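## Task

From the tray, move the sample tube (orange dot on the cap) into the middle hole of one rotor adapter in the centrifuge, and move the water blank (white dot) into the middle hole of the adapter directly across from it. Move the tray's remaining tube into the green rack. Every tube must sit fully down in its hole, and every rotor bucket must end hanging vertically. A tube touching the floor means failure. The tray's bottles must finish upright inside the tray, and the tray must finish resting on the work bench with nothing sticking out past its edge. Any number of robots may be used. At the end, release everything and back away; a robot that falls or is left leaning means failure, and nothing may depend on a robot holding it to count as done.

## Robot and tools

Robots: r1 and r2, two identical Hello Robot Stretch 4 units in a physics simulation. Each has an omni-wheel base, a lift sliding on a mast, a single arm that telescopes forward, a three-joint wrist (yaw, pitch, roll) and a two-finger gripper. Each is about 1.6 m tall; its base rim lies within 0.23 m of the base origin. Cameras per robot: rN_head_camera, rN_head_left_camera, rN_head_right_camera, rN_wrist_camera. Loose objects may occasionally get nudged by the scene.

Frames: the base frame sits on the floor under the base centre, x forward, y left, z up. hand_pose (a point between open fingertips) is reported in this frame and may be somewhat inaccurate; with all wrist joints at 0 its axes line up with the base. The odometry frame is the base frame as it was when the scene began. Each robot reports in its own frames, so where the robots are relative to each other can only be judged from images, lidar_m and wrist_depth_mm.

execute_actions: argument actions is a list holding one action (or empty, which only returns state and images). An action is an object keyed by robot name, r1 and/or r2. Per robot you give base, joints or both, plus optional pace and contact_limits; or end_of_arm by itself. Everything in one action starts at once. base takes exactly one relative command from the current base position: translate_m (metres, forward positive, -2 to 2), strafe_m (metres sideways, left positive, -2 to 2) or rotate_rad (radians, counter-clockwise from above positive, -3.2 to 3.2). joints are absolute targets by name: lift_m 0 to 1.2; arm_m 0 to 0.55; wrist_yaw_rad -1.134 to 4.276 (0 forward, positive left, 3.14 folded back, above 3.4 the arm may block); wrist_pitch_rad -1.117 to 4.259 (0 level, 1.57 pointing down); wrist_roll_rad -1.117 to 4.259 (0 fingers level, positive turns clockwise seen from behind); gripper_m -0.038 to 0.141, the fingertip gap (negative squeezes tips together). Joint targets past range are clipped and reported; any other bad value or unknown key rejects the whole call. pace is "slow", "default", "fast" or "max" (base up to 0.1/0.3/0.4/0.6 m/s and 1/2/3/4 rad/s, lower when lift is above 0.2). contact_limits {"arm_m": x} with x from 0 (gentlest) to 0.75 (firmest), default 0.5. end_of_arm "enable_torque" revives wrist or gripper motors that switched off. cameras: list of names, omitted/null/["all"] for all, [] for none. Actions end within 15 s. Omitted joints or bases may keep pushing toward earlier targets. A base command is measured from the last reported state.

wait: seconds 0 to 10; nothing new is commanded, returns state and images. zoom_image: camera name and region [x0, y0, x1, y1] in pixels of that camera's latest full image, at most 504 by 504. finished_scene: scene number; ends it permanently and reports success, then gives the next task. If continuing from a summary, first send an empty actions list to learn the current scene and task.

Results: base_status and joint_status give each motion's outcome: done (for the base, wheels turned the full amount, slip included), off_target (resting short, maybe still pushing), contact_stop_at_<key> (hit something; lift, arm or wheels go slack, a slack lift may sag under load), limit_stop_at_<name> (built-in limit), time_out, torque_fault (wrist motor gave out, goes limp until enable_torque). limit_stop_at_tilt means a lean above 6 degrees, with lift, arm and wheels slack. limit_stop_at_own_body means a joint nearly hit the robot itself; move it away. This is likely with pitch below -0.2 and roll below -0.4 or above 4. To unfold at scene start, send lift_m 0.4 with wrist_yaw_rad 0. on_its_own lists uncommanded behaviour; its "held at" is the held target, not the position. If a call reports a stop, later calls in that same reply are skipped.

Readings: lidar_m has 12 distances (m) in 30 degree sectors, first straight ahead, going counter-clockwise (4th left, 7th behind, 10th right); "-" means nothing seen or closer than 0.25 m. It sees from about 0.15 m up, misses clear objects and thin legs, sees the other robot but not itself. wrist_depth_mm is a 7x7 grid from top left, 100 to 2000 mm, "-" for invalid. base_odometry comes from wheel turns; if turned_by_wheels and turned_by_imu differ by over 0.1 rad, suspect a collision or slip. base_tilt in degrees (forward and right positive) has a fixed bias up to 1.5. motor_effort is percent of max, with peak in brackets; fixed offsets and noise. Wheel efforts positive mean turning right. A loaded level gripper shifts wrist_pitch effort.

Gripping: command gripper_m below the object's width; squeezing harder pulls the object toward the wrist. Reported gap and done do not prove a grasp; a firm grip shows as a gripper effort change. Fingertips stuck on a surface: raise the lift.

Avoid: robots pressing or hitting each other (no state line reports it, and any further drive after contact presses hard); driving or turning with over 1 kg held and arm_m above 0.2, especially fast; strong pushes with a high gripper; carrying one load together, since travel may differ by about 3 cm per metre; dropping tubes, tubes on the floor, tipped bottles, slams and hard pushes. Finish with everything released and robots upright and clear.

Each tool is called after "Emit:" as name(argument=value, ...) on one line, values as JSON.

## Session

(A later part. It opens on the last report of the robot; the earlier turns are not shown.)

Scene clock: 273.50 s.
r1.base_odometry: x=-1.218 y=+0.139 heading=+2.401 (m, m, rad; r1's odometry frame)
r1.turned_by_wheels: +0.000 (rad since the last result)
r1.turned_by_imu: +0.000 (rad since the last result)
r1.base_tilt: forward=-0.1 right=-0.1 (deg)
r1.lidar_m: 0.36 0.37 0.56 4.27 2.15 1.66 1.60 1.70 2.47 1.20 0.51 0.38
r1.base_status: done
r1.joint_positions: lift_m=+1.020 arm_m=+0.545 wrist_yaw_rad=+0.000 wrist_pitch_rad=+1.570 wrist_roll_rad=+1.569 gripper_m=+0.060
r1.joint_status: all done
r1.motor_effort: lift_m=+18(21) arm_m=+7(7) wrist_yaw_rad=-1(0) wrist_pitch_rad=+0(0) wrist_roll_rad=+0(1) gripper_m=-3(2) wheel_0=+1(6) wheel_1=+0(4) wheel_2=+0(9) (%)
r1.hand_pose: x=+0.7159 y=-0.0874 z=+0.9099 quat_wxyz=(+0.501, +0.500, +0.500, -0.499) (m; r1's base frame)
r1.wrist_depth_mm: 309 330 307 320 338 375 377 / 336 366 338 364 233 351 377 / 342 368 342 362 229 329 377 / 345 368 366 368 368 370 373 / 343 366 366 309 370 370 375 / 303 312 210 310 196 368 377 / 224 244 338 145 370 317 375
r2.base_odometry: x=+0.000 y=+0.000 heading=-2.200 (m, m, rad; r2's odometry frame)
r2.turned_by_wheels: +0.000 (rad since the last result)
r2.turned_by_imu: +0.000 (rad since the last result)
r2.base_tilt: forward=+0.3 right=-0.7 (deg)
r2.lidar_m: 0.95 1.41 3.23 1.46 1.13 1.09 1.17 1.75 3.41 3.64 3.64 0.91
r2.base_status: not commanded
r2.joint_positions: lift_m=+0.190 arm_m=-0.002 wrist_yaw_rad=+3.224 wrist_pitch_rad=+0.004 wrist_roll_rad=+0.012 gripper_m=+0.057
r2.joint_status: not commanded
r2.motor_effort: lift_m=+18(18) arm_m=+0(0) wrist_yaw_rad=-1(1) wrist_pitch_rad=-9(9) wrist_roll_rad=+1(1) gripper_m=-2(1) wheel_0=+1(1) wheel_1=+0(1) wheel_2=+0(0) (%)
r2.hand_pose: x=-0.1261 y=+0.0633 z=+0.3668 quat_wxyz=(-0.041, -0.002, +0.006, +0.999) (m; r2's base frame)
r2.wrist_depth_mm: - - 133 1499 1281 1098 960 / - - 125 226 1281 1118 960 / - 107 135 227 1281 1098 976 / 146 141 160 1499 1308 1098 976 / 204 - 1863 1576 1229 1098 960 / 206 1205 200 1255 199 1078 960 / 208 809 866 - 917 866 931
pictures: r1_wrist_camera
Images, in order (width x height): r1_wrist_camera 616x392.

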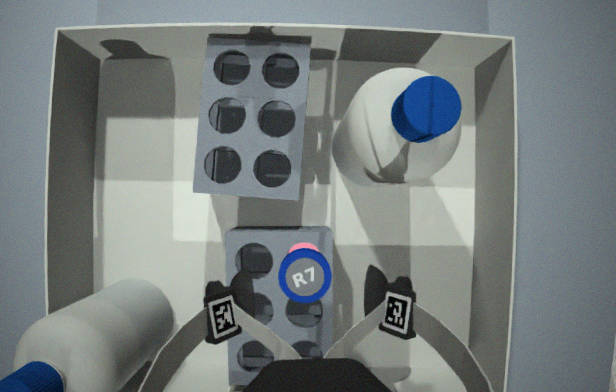

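Emit:
execute_actions(actions=[{"r1":{"joints":{"lift_m":0.975}}}], cameras=[])

Emit:
execute_actions(actions=[{"r1":{"joints":{"gripper_m":0.015}}}], cameras=[])

Emit:
execute_actions(actions=[{"r1":{"joints":{"lift_m":1.19}}}], cameras=[])

Emit:
execute_actions(actions=[{"r1":{"base":{"strafe_m":0.4},"joints":{"wrist_roll_rad":0,"arm_m":0.45}}}], cameras=["r1_wrist_camera"])

Scene clock: 279.00 s.
r1.base_odometry: x=-1.218 y=+0.139 heading=+2.401 (m, m, rad; r1's odometry frame)
r1.turned_by_wheels: +0.000 (rad since the last result)
r1.turned_by_imu: +0.001 (rad since the last result)
r1.base_tilt: forward=-0.2 right=-0.1 (deg)
r1.lidar_m: 0.36 0.37 0.55 4.26 2.14 1.66 1.59 1.70 2.46 1.21 0.50 0.39
r1.base_status: not commanded
r1.joint_positions: lift_m=+0.975 arm_m=+0.545 wrist_yaw_rad=+0.000 wrist_pitch_rad=+1.570 wrist_roll_rad=+1.569 gripper_m=+0.060
r1.joint_status: all done
r1.motor_effort: lift_m=+18(18) arm_m=+7(7) wrist_yaw_rad=-1(1) wrist_pitch_rad=+0(0) wrist_roll_rad=+1(1) gripper_m=-6(4) wheel_0=+0(1) wheel_1=+0(0) wheel_2=+0(0) (%)
r1.hand_pose: x=+0.7159 y=-0.0874 z=+0.8649 quat_wxyz=(+0.501, +0.500, +0.500, -0.499) (m; r1's base frame)
r1.wrist_depth_mm: 291 304 264 289 293 282 268 / 297 322 265 322 185 147 271 / 300 319 263 317 189 196 270 / 304 320 324 325 324 329 301 / 306 322 324 265 329 325 270 / 272 314 211 203 195 324 330 / 200 244 263 145 327 293 332
r2.base_odometry: x=+0.000 y=+0.000 heading=-2.200 (m, m, rad; r2's odometry frame)
r2.turned_by_wheels: +0.000 (rad since the last result)
r2.turned_by_imu: +0.000 (rad since the last result)
r2.base_tilt: forward=+0.3 right=-0.5 (deg)
r2.lidar_m: 0.93 1.40 3.23 1.44 1.13 1.10 1.21 1.76 3.40 3.62 3.68 0.91
r2.base_status: not commanded
r2.joint_positions: lift_m=+0.190 arm_m=-0.002 wrist_yaw_rad=+3.224 wrist_pitch_rad=+0.004 wrist_roll_rad=+0.012 gripper_m=+0.057
r2.joint_status: not commanded
r2.motor_effort: lift_m=+18(18) arm_m=+0(0) wrist_yaw_rad=-1(1) wrist_pitch_rad=-9(7) wrist_roll_rad=-1(1) gripper_m=+0(4) wheel_0=+1(1) wheel_1=+0(0) wheel_2=+0(0) (%)
r2.hand_pose: x=-0.1261 y=+0.0633 z=+0.3668 quat_wxyz=(-0.041, -0.002, +0.006, +0.999) (m; r2's base frame)
r2.wrist_depth_mm: - - 133 1499 1255 1078 960 / - - 125 226 1308 1118 960 / - 106 135 227 1255 1098 960 / 146 140 161 1464 1281 1118 960 / 204 - 1863 1537 1255 1098 976 / 206 1205 200 1255 198 1078 960 / 208 809 878 - 917 866 904
pictures: none
No camera images: the call's "cameras" was empty. Leave "cameras" out to get every camera's image.

Scene clock: 280.23 s.
r1.base_odometry: x=-1.218 y=+0.139 heading=+2.401 (m, m, rad; r1's odometry frame)
r1.turned_by_wheels: +0.000 (rad since the last result)
r1.turned_by_imu: +0.000 (rad since the last result)
r1.base_tilt: forward=-0.1 right=-0.2 (deg)
r1.lidar_m: 0.35 0.38 0.55 4.28 2.13 1.64 1.60 1.70 2.45 1.21 0.49 0.38
r1.base_status: not commanded
r1.joint_positions: lift_m=+0.975 arm_m=+0.545 wrist_yaw_rad=+0.000 wrist_pitch_rad=+1.570 wrist_roll_rad=+1.569 gripper_m=+0.015
r1.joint_status: all done
r1.motor_effort: lift_m=+18(18) arm_m=+7(7) wrist_yaw_rad=+1(0) wrist_pitch_rad=-1(1) wrist_roll_rad=+1(1) gripper_m=-8(12) wheel_0=+1(0) wheel_1=+0(0) wheel_2=+0(0) (%)
r1.hand_pose: x=+0.7159 y=-0.0874 z=+0.8649 quat_wxyz=(+0.501, +0.500, +0.500, -0.499) (m; r1's base frame)
r1.wrist_depth_mm: 293 307 264 287 293 281 267 / 297 319 265 324 184 147 270 / 301 320 263 319 187 198 271 / 301 322 320 324 324 327 301 / 306 320 322 264 324 327 270 / 271 312 196 197 191 324 332 / 200 234 263 158 324 277 327
r2.base_odometry: x=+0.000 y=+0.000 heading=-2.200 (m, m, rad; r2's odometry frame)
r2.turned_by_wheels: +0.000 (rad since the last result)
r2.turned_by_imu: +0.000 (rad since the last result)
r2.base_tilt: forward=+0.0 right=-0.7 (deg)
r2.lidar_m: 0.96 1.41 3.21 1.50 1.12 1.11 1.20 1.79 3.41 3.64 3.65 0.91
r2.base_status: not commanded
r2.joint_positions: lift_m=+0.190 arm_m=-0.002 wrist_yaw_rad=+3.224 wrist_pitch_rad=+0.004 wrist_roll_rad=+0.012 gripper_m=+0.057
r2.joint_status: not commanded
r2.motor_effort: lift_m=+18(18) arm_m=-1(0) wrist_yaw_rad=+1(1) wrist_pitch_rad=-9(9) wrist_roll_rad=-1(1) gripper_m=-1(2) wheel_0=+1(1) wheel_1=+0(0) wheel_2=+0(0) (%)
r2.hand_pose: x=-0.1261 y=+0.0633 z=+0.3668 quat_wxyz=(-0.041, -0.002, +0.006, +0.999) (m; r2's base frame)
r2.wrist_depth_mm: - - 133 1499 1281 1098 960 / - - 125 225 1281 1118 976 / - 106 135 228 1281 1098 960 / 146 140 161 1537 1308 1118 976 / 203 - 1808 1537 1255 1078 960 / 206 1205 200 1281 199 1060 960 / 208 809 878 - 917 854 917
pictures: none
No camera images: the call's "cameras" was empty. Leave "cameras" out to get every camera's image.

Scene clock: 282.20 s.
r1.base_odometry: x=-1.218 y=+0.139 heading=+2.401 (m, m, rad; r1's odometry frame)
r1.turned_by_wheels: +0.000 (rad since the last result)
r1.turned_by_imu: +0.001 (rad since the last result)
r1.base_tilt: forward=-0.1 right=-0.2 (deg)
r1.lidar_m: 0.35 0.39 0.56 4.28 2.14 1.65 1.60 1.70 2.47 1.21 0.50 0.38
r1.base_status: not commanded
r1.joint_positions: lift_m=+1.190 arm_m=+0.545 wrist_yaw_rad=+0.000 wrist_pitch_rad=+1.570 wrist_roll_rad=+1.569 gripper_m=+0.015
r1.joint_status: all done
r1.motor_effort: lift_m=+23(25) arm_m=+7(7) wrist_yaw_rad=-1(1) wrist_pitch_rad=+0(0) wrist_roll_rad=+2(1) gripper_m=-13(8) wheel_0=+1(1) wheel_1=+0(0) wheel_2=+0(0) (%)
r1.hand_pose: x=+0.7159 y=-0.0874 z=+1.0795 quat_wxyz=(+0.501, +0.500, +0.500, -0.499) (m; r1's base frame)
r1.wrist_depth_mm: 530 535 539 544 544 549 1308 / 539 535 544 539 539 549 1308 / 535 530 539 530 492 549 1308 / 535 539 539 535 544 544 1118 / 530 530 530 480 539 544 1078 / 535 399 196 198 192 544 1308 / 535 539 530 158 544 539 1281
r2.base_odometry: x=+0.000 y=+0.000 heading=-2.200 (m, m, rad; r2's odometry frame)
r2.turned_by_wheels: +0.000 (rad since the last result)
r2.turned_by_imu: +0.000 (rad since the last result)
r2.base_tilt: forward=+0.1 right=-0.6 (deg)
r2.lidar_m: 0.95 1.41 3.20 1.47 1.15 1.11 1.19 1.74 3.41 3.66 3.68 0.90
r2.base_status: not commanded
r2.joint_positions: lift_m=+0.190 arm_m=-0.002 wrist_yaw_rad=+3.224 wrist_pitch_rad=+0.004 wrist_roll_rad=+0.012 gripper_m=+0.057
r2.joint_status: not commanded
r2.motor_effort: lift_m=+18(18) arm_m=+0(0) wrist_yaw_rad=-1(1) wrist_pitch_rad=-7(8) wrist_roll_rad=-1(1) gripper_m=-5(2) wheel_0=+1(1) wheel_1=+0(0) wheel_2=+0(0) (%)
r2.hand_pose: x=-0.1261 y=+0.0633 z=+0.3668 quat_wxyz=(-0.041, -0.002, +0.006, +0.999) (m; r2's base frame)
r2.wrist_depth_mm: - - 133 1499 1281 1118 976 / - - 125 226 1281 1138 960 / - 106 135 226 1308 1098 960 / 146 140 161 1499 1308 1098 960 / 204 - 1863 1537 1281 1118 960 / 206 1182 201 1255 198 1060 960 / 208 798 854 - 917 866 917
pictures: none
No camera images: the call's "cameras" was empty. Leave "cameras" out to get every camera's image.

Scene clock: 284.87 s.
r1.base_odometry: x=-1.488 y=-0.156 heading=+2.400 (m, m, rad; r1's odometry frame)
r1.turned_by_wheels: +0.000 (rad since the last result)
r1.turned_by_imu: +0.000 (rad since the last result)
r1.base_tilt: forward=-0.2 right=-0.1 (deg)
r1.lidar_m: 0.38 0.42 3.98 3.87 2.08 1.63 1.57 1.68 2.43 1.43 0.53 0.39
r1.base_status: done
r1.joint_positions: lift_m=+1.190 arm_m=+0.451 wrist_yaw_rad=+0.000 wrist_pitch_rad=+1.570 wrist_roll_rad=+0.001 gripper_m=+0.015
r1.joint_status: all done
r1.motor_effort: lift_m=+21(23) arm_m=-7(9) wrist_yaw_rad=-1(1) wrist_pitch_rad=-1(2) wrist_roll_rad=-1(8) gripper_m=-9(11) wheel_0=+0(10) wheel_1=-1(6) wheel_2=-1(1) (%)
r1.hand_pose: x=+0.6224 y=-0.0874 z=+1.0796 quat_wxyz=(+0.707, +0.000, +0.707, +0.000) (m; r1's base frame)
r1.wrist_depth_mm: 1255 535 544 539 544 539 452 / 1308 539 539 544 539 544 517 / 1281 535 539 539 544 544 512 / 1281 544 539 539 539 539 539 / 1308 535 544 544 544 539 539 / 1281 539 197 197 193 544 544 / 1281 539 544 158 539 539 544
r2.base_odometry: x=+0.000 y=+0.000 heading=-2.200 (m, m, rad; r2's odometry frame)
r2.turned_by_wheels: +0.000 (rad since the last result)
r2.turned_by_imu: +0.000 (rad since the last result)
r2.base_tilt: forward=+0.3 right=-0.8 (deg)
r2.lidar_m: 0.94 1.38 3.24 1.46 1.14 1.11 1.19 1.79 3.41 3.65 3.67 0.90
r2.base_status: not commanded
r2.joint_positions: lift_m=+0.190 arm_m=-0.002 wrist_yaw_rad=+3.224 wrist_pitch_rad=+0.004 wrist_roll_rad=+0.012 gripper_m=+0.057
r2.joint_status: not commanded
r2.motor_effort: lift_m=+18(18) arm_m=+0(0) wrist_yaw_rad=-1(0) wrist_pitch_rad=-8(9) wrist_roll_rad=-1(1) gripper_m=+0(6) wheel_0=+1(1) wheel_1=+1(0) wheel_2=+0(0) (%)
r2.hand_pose: x=-0.1261 y=+0.0633 z=+0.3668 quat_wxyz=(-0.041, -0.002, +0.006, +0.999) (m; r2's base frame)
r2.wrist_depth_mm: - - 134 1464 1281 1098 960 / - - 125 225 1308 1098 960 / - 106 135 226 1308 1098 976 / 146 140 161 1499 1308 1098 960 / 204 - 1808 1576 1255 1118 960 / 206 1182 200 1255 199 1078 976 / 208 809 866 - 917 866 917
pictures: r1_wrist_camera
Images, in order (width x height): r1_wrist_camera 616x392.

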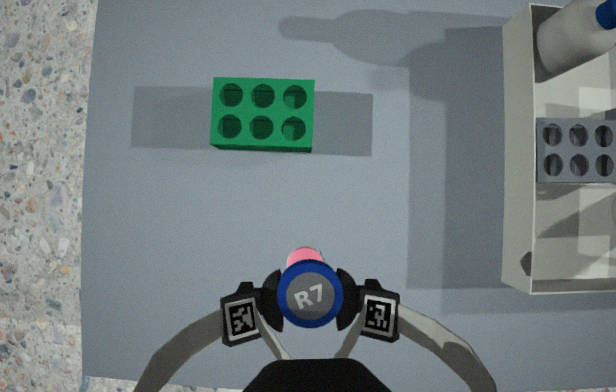

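Emit:
execute_actions(actions=[{"r1":{"base":{"translate_m":0.039},"joints":{"arm_m":0.545}}}], cameras=[])

Emit:
execute_actions(actions=[{"r1":{"base":{"strafe_m":0.02},"joints":{"lift_m":1.06}}}], cameras=["r1_wrist_camera"])

Scene clock: 290.73 s.
r1.base_odometry: x=-1.516 y=-0.130 heading=+2.400 (m, m, rad; r1's odometry frame)
r1.turned_by_wheels: +0.000 (rad since the last result)
r1.turned_by_imu: +0.001 (rad since the last result)
r1.base_tilt: forward=-0.1 right=-0.1 (deg)
r1.lidar_m: 0.33 0.38 3.98 3.87 2.20 1.67 1.62 1.71 2.50 1.16 0.48 0.36
r1.base_status: done
r1.joint_positions: lift_m=+1.190 arm_m=+0.544 wrist_yaw_rad=+0.000 wrist_pitch_rad=+1.570 wrist_roll_rad=+0.001 gripper_m=+0.015
r1.joint_status: all done
r1.motor_effort: lift_m=+21(21) arm_m=+7(9) wrist_yaw_rad=+0(1) wrist_pitch_rad=+0(2) wrist_roll_rad=-3(3) gripper_m=-9(10) wheel_0=+1(2) wheel_1=+0(6) wheel_2=+0(8) (%)
r1.hand_pose: x=+0.7149 y=-0.0874 z=+1.0796 quat_wxyz=(+0.707, +0.000, +0.707, +0.000) (m; r1's base frame)
r1.wrist_depth_mm: 1281 530 539 544 544 544 544 / 1255 539 535 539 539 539 544 / 1308 535 539 544 544 549 462 / 1308 535 535 539 539 544 539 / 1336 539 539 480 535 544 484 / 1255 539 196 197 192 544 544 / 1308 535 539 158 539 488 539
r2.base_odometry: x=+0.000 y=+0.000 heading=-2.200 (m, m, rad; r2's odometry frame)
r2.turned_by_wheels: +0.000 (rad since the last result)
r2.turned_by_imu: +0.000 (rad since the last result)
r2.base_tilt: forward=+0.2 right=-0.7 (deg)
r2.lidar_m: 0.95 1.39 3.20 1.46 1.13 1.09 1.18 1.76 3.41 3.68 3.67 0.90
r2.base_status: not commanded
r2.joint_positions: lift_m=+0.190 arm_m=-0.002 wrist_yaw_rad=+3.224 wrist_pitch_rad=+0.004 wrist_roll_rad=+0.012 gripper_m=+0.057
r2.joint_status: not commanded
r2.motor_effort: lift_m=+18(18) arm_m=+0(0) wrist_yaw_rad=-1(0) wrist_pitch_rad=-9(8) wrist_roll_rad=-2(0) gripper_m=-1(4) wheel_0=+1(1) wheel_1=+1(0) wheel_2=+0(0) (%)
r2.hand_pose: x=-0.1261 y=+0.0633 z=+0.3668 quat_wxyz=(-0.041, -0.002, +0.006, +0.999) (m; r2's base frame)
r2.wrist_depth_mm: - - 133 1464 1308 1118 976 / - - 125 225 1308 1118 960 / - 106 135 227 1308 1078 960 / 146 141 160 1464 1308 1098 960 / 203 - 1808 1537 1281 1118 960 / 205 1205 200 1255 199 1078 976 / 208 798 878 - 931 866 917
pictures: none
No camera images: the call's "cameras" was empty. Leave "cameras" out to get every camera's image.

Scene clock: 292.33 s.
r1.base_odometry: x=-1.530 y=-0.145 heading=+2.400 (m, m, rad; r1's odometry frame)
r1.turned_by_wheels: +0.000 (rad since the last result)
r1.turned_by_imu: +0.000 (rad since the last result)
r1.base_tilt: forward=+0.0 right=-0.2 (deg)
r1.lidar_m: 0.34 0.37 3.95 3.84 2.19 1.67 1.61 1.74 2.48 1.19 0.48 0.35
r1.base_status: done
r1.joint_positions: lift_m=+1.060 arm_m=+0.544 wrist_yaw_rad=+0.000 wrist_pitch_rad=+1.570 wrist_roll_rad=+0.001 gripper_m=+0.015
r1.joint_status: all done
r1.motor_effort: lift_m=+18(19) arm_m=+7(7) wrist_yaw_rad=-1(1) wrist_pitch_rad=-1(0) wrist_roll_rad=-1(2) gripper_m=-9(9) wheel_0=-1(9) wheel_1=+0(7) wheel_2=-1(2) (%)
r1.hand_pose: x=+0.7149 y=-0.0874 z=+0.9499 quat_wxyz=(+0.707, +0.000, +0.707, +0.000) (m; r1's base frame)
r1.wrist_depth_mm: 407 407 413 407 413 413 413 / 404 407 410 410 410 413 410 / 410 410 413 410 413 415 415 / 407 410 404 410 410 413 415 / 407 410 402 349 413 410 415 / 410 410 196 197 192 410 413 / 410 410 410 158 410 413 415
r2.base_odometry: x=+0.000 y=+0.000 heading=-2.200 (m, m, rad; r2's odometry frame)
r2.turned_by_wheels: +0.000 (rad since the last result)
r2.turned_by_imu: +0.000 (rad since the last result)
r2.base_tilt: forward=+0.2 right=-0.6 (deg)
r2.lidar_m: 0.93 1.40 3.22 1.45 1.13 1.11 1.20 1.76 3.42 3.66 3.68 0.88
r2.base_status: not commanded
r2.joint_positions: lift_m=+0.190 arm_m=-0.002 wrist_yaw_rad=+3.224 wrist_pitch_rad=+0.004 wrist_roll_rad=+0.012 gripper_m=+0.057
r2.joint_status: not commanded
r2.motor_effort: lift_m=+18(18) arm_m=+0(0) wrist_yaw_rad=+1(2) wrist_pitch_rad=-9(8) wrist_roll_rad=-1(0) gripper_m=-4(1) wheel_0=+1(1) wheel_1=+0(0) wheel_2=+0(0) (%)
r2.hand_pose: x=-0.1261 y=+0.0633 z=+0.3668 quat_wxyz=(-0.041, -0.002, +0.006, +0.999) (m; r2's base frame)
r2.wrist_depth_mm: - - 133 1537 1281 1098 976 / - - 125 226 1308 1098 976 / - 106 135 228 1281 1118 960 / 146 140 161 1464 1308 1118 976 / 203 - 1808 1576 1255 1098 960 / 205 1205 200 1281 199 1078 960 / 208 798 866 - 917 878 931
pictures: r1_wrist_camera
Images, in order (width x height): r1_wrist_camera 616x392.

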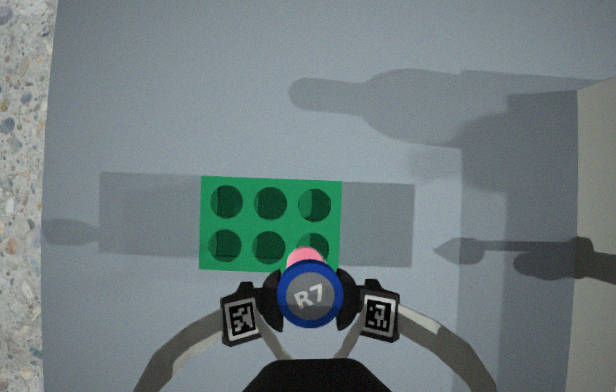

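Emit:
execute_actions(actions=[{"r1":{"base":{"strafe_m":-0.006}}}], cameras=[])

Emit:
execute_actions(actions=[{"r1":{"joints":{"lift_m":0.978},"pace":"slow"}}], cameras=["r1_wrist_camera"])

Scene clock: 303.33 s.
r1.base_odometry: x=-1.526 y=-0.140 heading=+2.400 (m, m, rad; r1's odometry frame)
r1.turned_by_wheels: +0.000 (rad since the last result)
r1.turned_by_imu: +0.001 (rad since the last result)
r1.base_tilt: forward=+0.0 right=-0.1 (deg)
r1.lidar_m: 0.34 0.35 3.95 3.85 2.21 1.66 1.61 1.75 2.48 1.17 0.49 0.35
r1.base_status: done
r1.joint_positions: lift_m=+1.060 arm_m=+0.544 wrist_yaw_rad=+0.000 wrist_pitch_rad=+1.570 wrist_roll_rad=+0.001 gripper_m=+0.015
r1.joint_status: not commanded
r1.motor_effort: lift_m=+18(18) arm_m=+7(7) wrist_yaw_rad=+0(1) wrist_pitch_rad=-1(1) wrist_roll_rad=-3(1) gripper_m=-10(13) wheel_0=+0(6) wheel_1=+1(3) wheel_2=+0(1) (%)
r1.hand_pose: x=+0.7149 y=-0.0874 z=+0.9499 quat_wxyz=(+0.707, +0.000, +0.707, +0.000) (m; r1's base frame)
r1.wrist_depth_mm: 407 410 407 410 413 413 413 / 410 410 410 410 413 415 415 / 407 410 410 410 410 413 410 / 410 410 402 407 410 413 415 / 410 410 404 351 410 413 413 / 413 410 196 197 191 410 415 / 410 407 407 158 415 413 413
r2.base_odometry: x=+0.000 y=+0.000 heading=-2.200 (m, m, rad; r2's odometry frame)
r2.turned_by_wheels: +0.000 (rad since the last result)
r2.turned_by_imu: +0.000 (rad since the last result)
r2.base_tilt: forward=+0.2 right=-0.5 (deg)
r2.lidar_m: 0.94 1.42 3.20 1.49 1.13 1.11 1.20 1.74 3.42 3.66 3.66 0.92
r2.base_status: not commanded
r2.joint_positions: lift_m=+0.190 arm_m=-0.002 wrist_yaw_rad=+3.224 wrist_pitch_rad=+0.004 wrist_roll_rad=+0.012 gripper_m=+0.057
r2.joint_status: not commanded
r2.motor_effort: lift_m=+18(18) arm_m=+0(0) wrist_yaw_rad=-1(1) wrist_pitch_rad=-9(7) wrist_roll_rad=+0(1) gripper_m=-1(7) wheel_0=+1(1) wheel_1=+0(0) wheel_2=+0(0) (%)
r2.hand_pose: x=-0.1261 y=+0.0633 z=+0.3668 quat_wxyz=(-0.041, -0.002, +0.006, +0.999) (m; r2's base frame)
r2.wrist_depth_mm: - - 133 1499 1255 1118 976 / - - 125 226 1281 1098 960 / - 106 135 227 1255 1118 960 / 146 141 161 1499 1308 1098 976 / 204 - 1808 1576 1281 1118 960 / 206 1205 200 1255 199 1060 976 / 208 798 866 - 904 866 931
pictures: none
No camera images: the call's "cameras" was empty. Leave "cameras" out to get every camera's image.

Scene clock: 304.90 s.
r1.base_odometry: x=-1.526 y=-0.140 heading=+2.400 (m, m, rad; r1's odometry frame)
r1.turned_by_wheels: +0.000 (rad since the last result)
r1.turned_by_imu: +0.000 (rad since the last result)
r1.base_tilt: forward=-0.2 right=-0.1 (deg)
r1.lidar_m: 0.33 0.37 3.97 3.86 2.19 1.66 1.61 1.73 2.48 1.19 0.47 0.36
r1.base_status: not commanded
r1.joint_positions: lift_m=+0.978 arm_m=+0.544 wrist_yaw_rad=+0.000 wrist_pitch_rad=+1.570 wrist_roll_rad=+0.001 gripper_m=+0.015
r1.joint_status: all done
r1.motor_effort: lift_m=+18(19) arm_m=+7(7) wrist_yaw_rad=-1(0) wrist_pitch_rad=+0(0) wrist_roll_rad=-3(2) gripper_m=-11(12) wheel_0=+0(0) wheel_1=+1(1) wheel_2=+0(0) (%)
r1.hand_pose: x=+0.7149 y=-0.0874 z=+0.8679 quat_wxyz=(+0.707, +0.000, +0.707, +0.000) (m; r1's base frame)
r1.wrist_depth_mm: 325 327 329 329 330 330 330 / 327 325 327 329 329 329 329 / 329 329 329 329 329 330 330 / 329 329 297 325 329 330 330 / 327 327 298 268 329 330 327 / 325 327 196 196 191 332 330 / 327 327 330 159 332 330 329
r2.base_odometry: x=+0.000 y=+0.000 heading=-2.200 (m, m, rad; r2's odometry frame)
r2.turned_by_wheels: +0.000 (rad since the last result)
r2.turned_by_imu: +0.000 (rad since the last result)
r2.base_tilt: forward=+0.1 right=-0.6 (deg)
r2.lidar_m: 0.94 1.41 3.22 1.46 1.15 1.09 1.20 1.73 3.40 3.65 3.64 0.90
r2.base_status: not commanded
r2.joint_positions: lift_m=+0.190 arm_m=-0.002 wrist_yaw_rad=+3.224 wrist_pitch_rad=+0.004 wrist_roll_rad=+0.012 gripper_m=+0.057
r2.joint_status: not commanded
r2.motor_effort: lift_m=+18(18) arm_m=+0(0) wrist_yaw_rad=+0(0) wrist_pitch_rad=-9(8) wrist_roll_rad=+1(1) gripper_m=-1(4) wheel_0=+1(1) wheel_1=+0(0) wheel_2=+0(0) (%)
r2.hand_pose: x=-0.1261 y=+0.0633 z=+0.3668 quat_wxyz=(-0.041, -0.002, +0.006, +0.999) (m; r2's base frame)
r2.wrist_depth_mm: - - 133 1464 1281 1098 976 / - - 125 225 1308 1098 976 / - 106 135 228 1281 1098 976 / 147 141 161 1499 1308 1098 976 / 203 - 1808 1537 1281 1118 960 / 206 1205 200 1255 198 1078 976 / 208 809 878 - 917 866 931
pictures: r1_wrist_camera
Images, in order (width x height): r1_wrist_camera 616x392.

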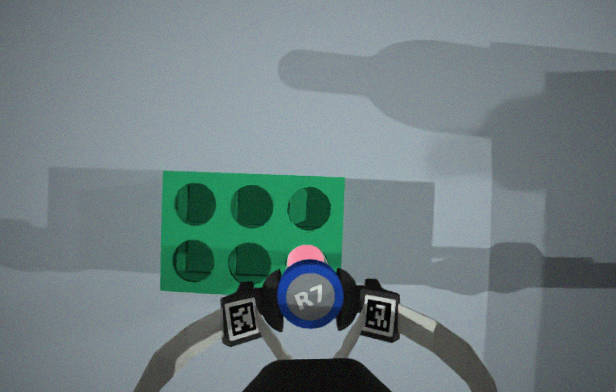

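Emit:
execute_actions(actions=[{"r1":{"joints":{"gripper_m":0.06}}}], cameras=[])

Emit:
execute_actions(actions=[{"r1":{"joints":{"lift_m":1.1}}}], cameras=["r1_wrist_camera","r1_head_left_camera"])

Emit:
finished_scene(scene=1)

Scene clock: 309.47 s.
r1.base_odometry: x=-1.526 y=-0.140 heading=+2.400 (m, m, rad; r1's odometry frame)
r1.turned_by_wheels: +0.000 (rad since the last result)
r1.turned_by_imu: +0.001 (rad since the last result)
r1.base_tilt: forward=-0.1 right=-0.1 (deg)
r1.lidar_m: 0.34 0.38 3.96 3.86 2.18 1.66 1.61 1.72 2.48 1.16 0.51 0.36
r1.base_status: not commanded
r1.joint_positions: lift_m=+0.978 arm_m=+0.544 wrist_yaw_rad=+0.000 wrist_pitch_rad=+1.570 wrist_roll_rad=+0.001 gripper_m=+0.060
r1.joint_status: all done
r1.motor_effort: lift_m=+18(18) arm_m=+7(7) wrist_yaw_rad=+0(0) wrist_pitch_rad=+0(1) wrist_roll_rad=-3(2) gripper_m=-1(12) wheel_0=+0(0) wheel_1=+1(1) wheel_2=+0(0) (%)
r1.hand_pose: x=+0.7149 y=-0.0874 z=+0.8679 quat_wxyz=(+0.707, +0.000, +0.707, +0.000) (m; r1's base frame)
r1.wrist_depth_mm: 327 327 329 329 329 330 329 / 327 327 327 327 329 330 330 / 329 329 327 327 329 330 332 / 327 327 298 324 330 329 332 / 325 327 271 268 330 330 332 / 325 329 211 330 195 330 332 / 327 325 329 145 330 330 329
r2.base_odometry: x=+0.000 y=+0.000 heading=-2.200 (m, m, rad; r2's odometry frame)
r2.turned_by_wheels: +0.000 (rad since the last result)
r2.turned_by_imu: +0.000 (rad since the last result)
r2.base_tilt: forward=+0.2 right=-0.6 (deg)
r2.lidar_m: 0.95 1.42 3.25 1.48 1.14 1.11 1.21 1.78 3.40 3.67 3.69 0.91
r2.base_status: not commanded
r2.joint_positions: lift_m=+0.190 arm_m=-0.002 wrist_yaw_rad=+3.224 wrist_pitch_rad=+0.004 wrist_roll_rad=+0.012 gripper_m=+0.057
r2.joint_status: not commanded
r2.motor_effort: lift_m=+18(18) arm_m=+0(0) wrist_yaw_rad=-1(2) wrist_pitch_rad=-9(8) wrist_roll_rad=+0(1) gripper_m=-2(5) wheel_0=+1(1) wheel_1=+0(0) wheel_2=+0(0) (%)
r2.hand_pose: x=-0.1261 y=+0.0633 z=+0.3668 quat_wxyz=(-0.041, -0.002, +0.006, +0.999) (m; r2's base frame)
r2.wrist_depth_mm: - - 133 1499 1281 1098 960 / - - 125 226 1308 1098 960 / - 106 135 228 1308 1118 960 / 146 140 160 1499 1308 1098 960 / 204 - 1808 1499 1255 1098 960 / 205 1205 200 1255 198 1060 960 / 208 809 891 - 917 866 931
pictures: none
No camera images: the call's "cameras" was empty. Leave "cameras" out to get every camera's image.

Scene clock: 311.03 s.
r1.base_odometry: x=-1.526 y=-0.140 heading=+2.400 (m, m, rad; r1's odometry frame)
r1.turned_by_wheels: +0.000 (rad since the last result)
r1.turned_by_imu: +0.000 (rad since the last result)
r1.base_tilt: forward=+0.0 right=-0.1 (deg)
r1.lidar_m: 0.34 0.37 3.97 3.86 2.20 1.66 1.61 1.74 2.48 1.15 0.49 0.36
r1.base_status: not commanded
r1.joint_positions: lift_m=+1.100 arm_m=+0.544 wrist_yaw_rad=+0.000 wrist_pitch_rad=+1.570 wrist_roll_rad=+0.001 gripper_m=+0.060
r1.joint_status: all done
r1.motor_effort: lift_m=+23(24) arm_m=+7(7) wrist_yaw_rad=+1(1) wrist_pitch_rad=+0(0) wrist_roll_rad=-2(3) gripper_m=-4(6) wheel_0=+0(0) wheel_1=+1(1) wheel_2=+0(0) (%)
r1.hand_pose: x=+0.7149 y=-0.0874 z=+0.9895 quat_wxyz=(+0.707, +0.000, +0.707, +0.000) (m; r1's base frame)
r1.wrist_depth_mm: 1205 449 449 452 452 452 455 / 1205 445 452 449 455 452 452 / 1205 452 449 452 455 455 449 / 1205 449 445 445 452 455 445 / 1205 449 445 427 449 455 445 / 1205 449 211 452 196 455 452 / 1182 449 452 145 452 452 449
r2.base_odometry: x=+0.000 y=+0.000 heading=-2.200 (m, m, rad; r2's odometry frame)
r2.turned_by_wheels: +0.000 (rad since the last result)
r2.turned_by_imu: +0.000 (rad since the last result)
r2.base_tilt: forward=+0.2 right=-0.7 (deg)
r2.lidar_m: 0.96 1.41 3.23 1.45 1.13 1.11 1.21 1.75 3.42 3.68 3.67 0.91
r2.base_status: not commanded
r2.joint_positions: lift_m=+0.190 arm_m=-0.002 wrist_yaw_rad=+3.224 wrist_pitch_rad=+0.004 wrist_roll_rad=+0.012 gripper_m=+0.057
r2.joint_status: not commanded
r2.motor_effort: lift_m=+18(17) arm_m=+0(0) wrist_yaw_rad=-1(1) wrist_pitch_rad=-8(8) wrist_roll_rad=-2(0) gripper_m=-7(8) wheel_0=+1(1) wheel_1=+0(1) wheel_2=+0(0) (%)
r2.hand_pose: x=-0.1261 y=+0.0633 z=+0.3668 quat_wxyz=(-0.041, -0.002, +0.006, +0.999) (m; r2's base frame)
r2.wrist_depth_mm: - - 133 1499 1308 1118 960 / - - 125 226 1281 1098 976 / - 106 135 228 1281 1098 960 / 146 140 161 1499 1255 1098 960 / 203 - 1756 1576 1255 1098 976 / 205 1182 200 1255 198 1078 960 / 208 809 878 - 917 866 917
pictures: r1_head_left_camera, r1_wrist_camera
Images, in order (width x height): r1_head_left_camera 420x672, r1_wrist_camera 616x392.

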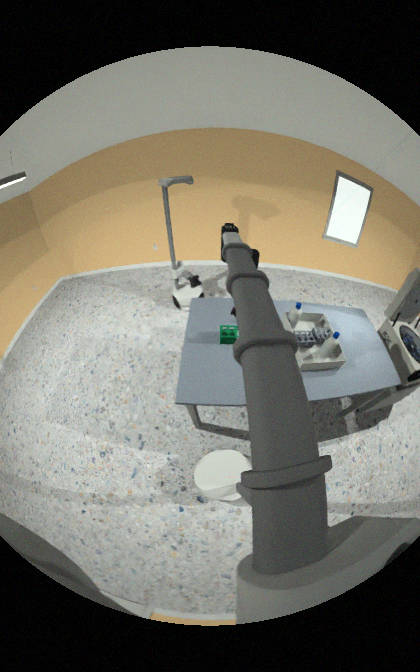

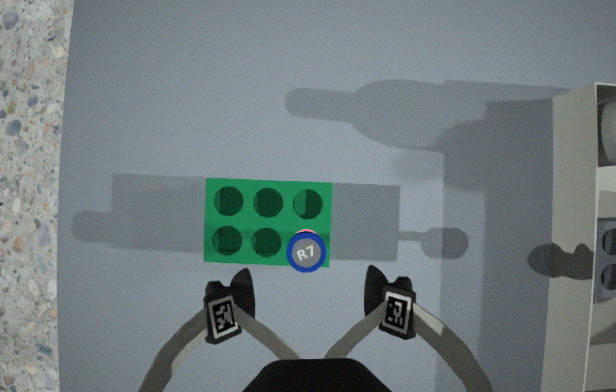

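The scene is finished: the task was done.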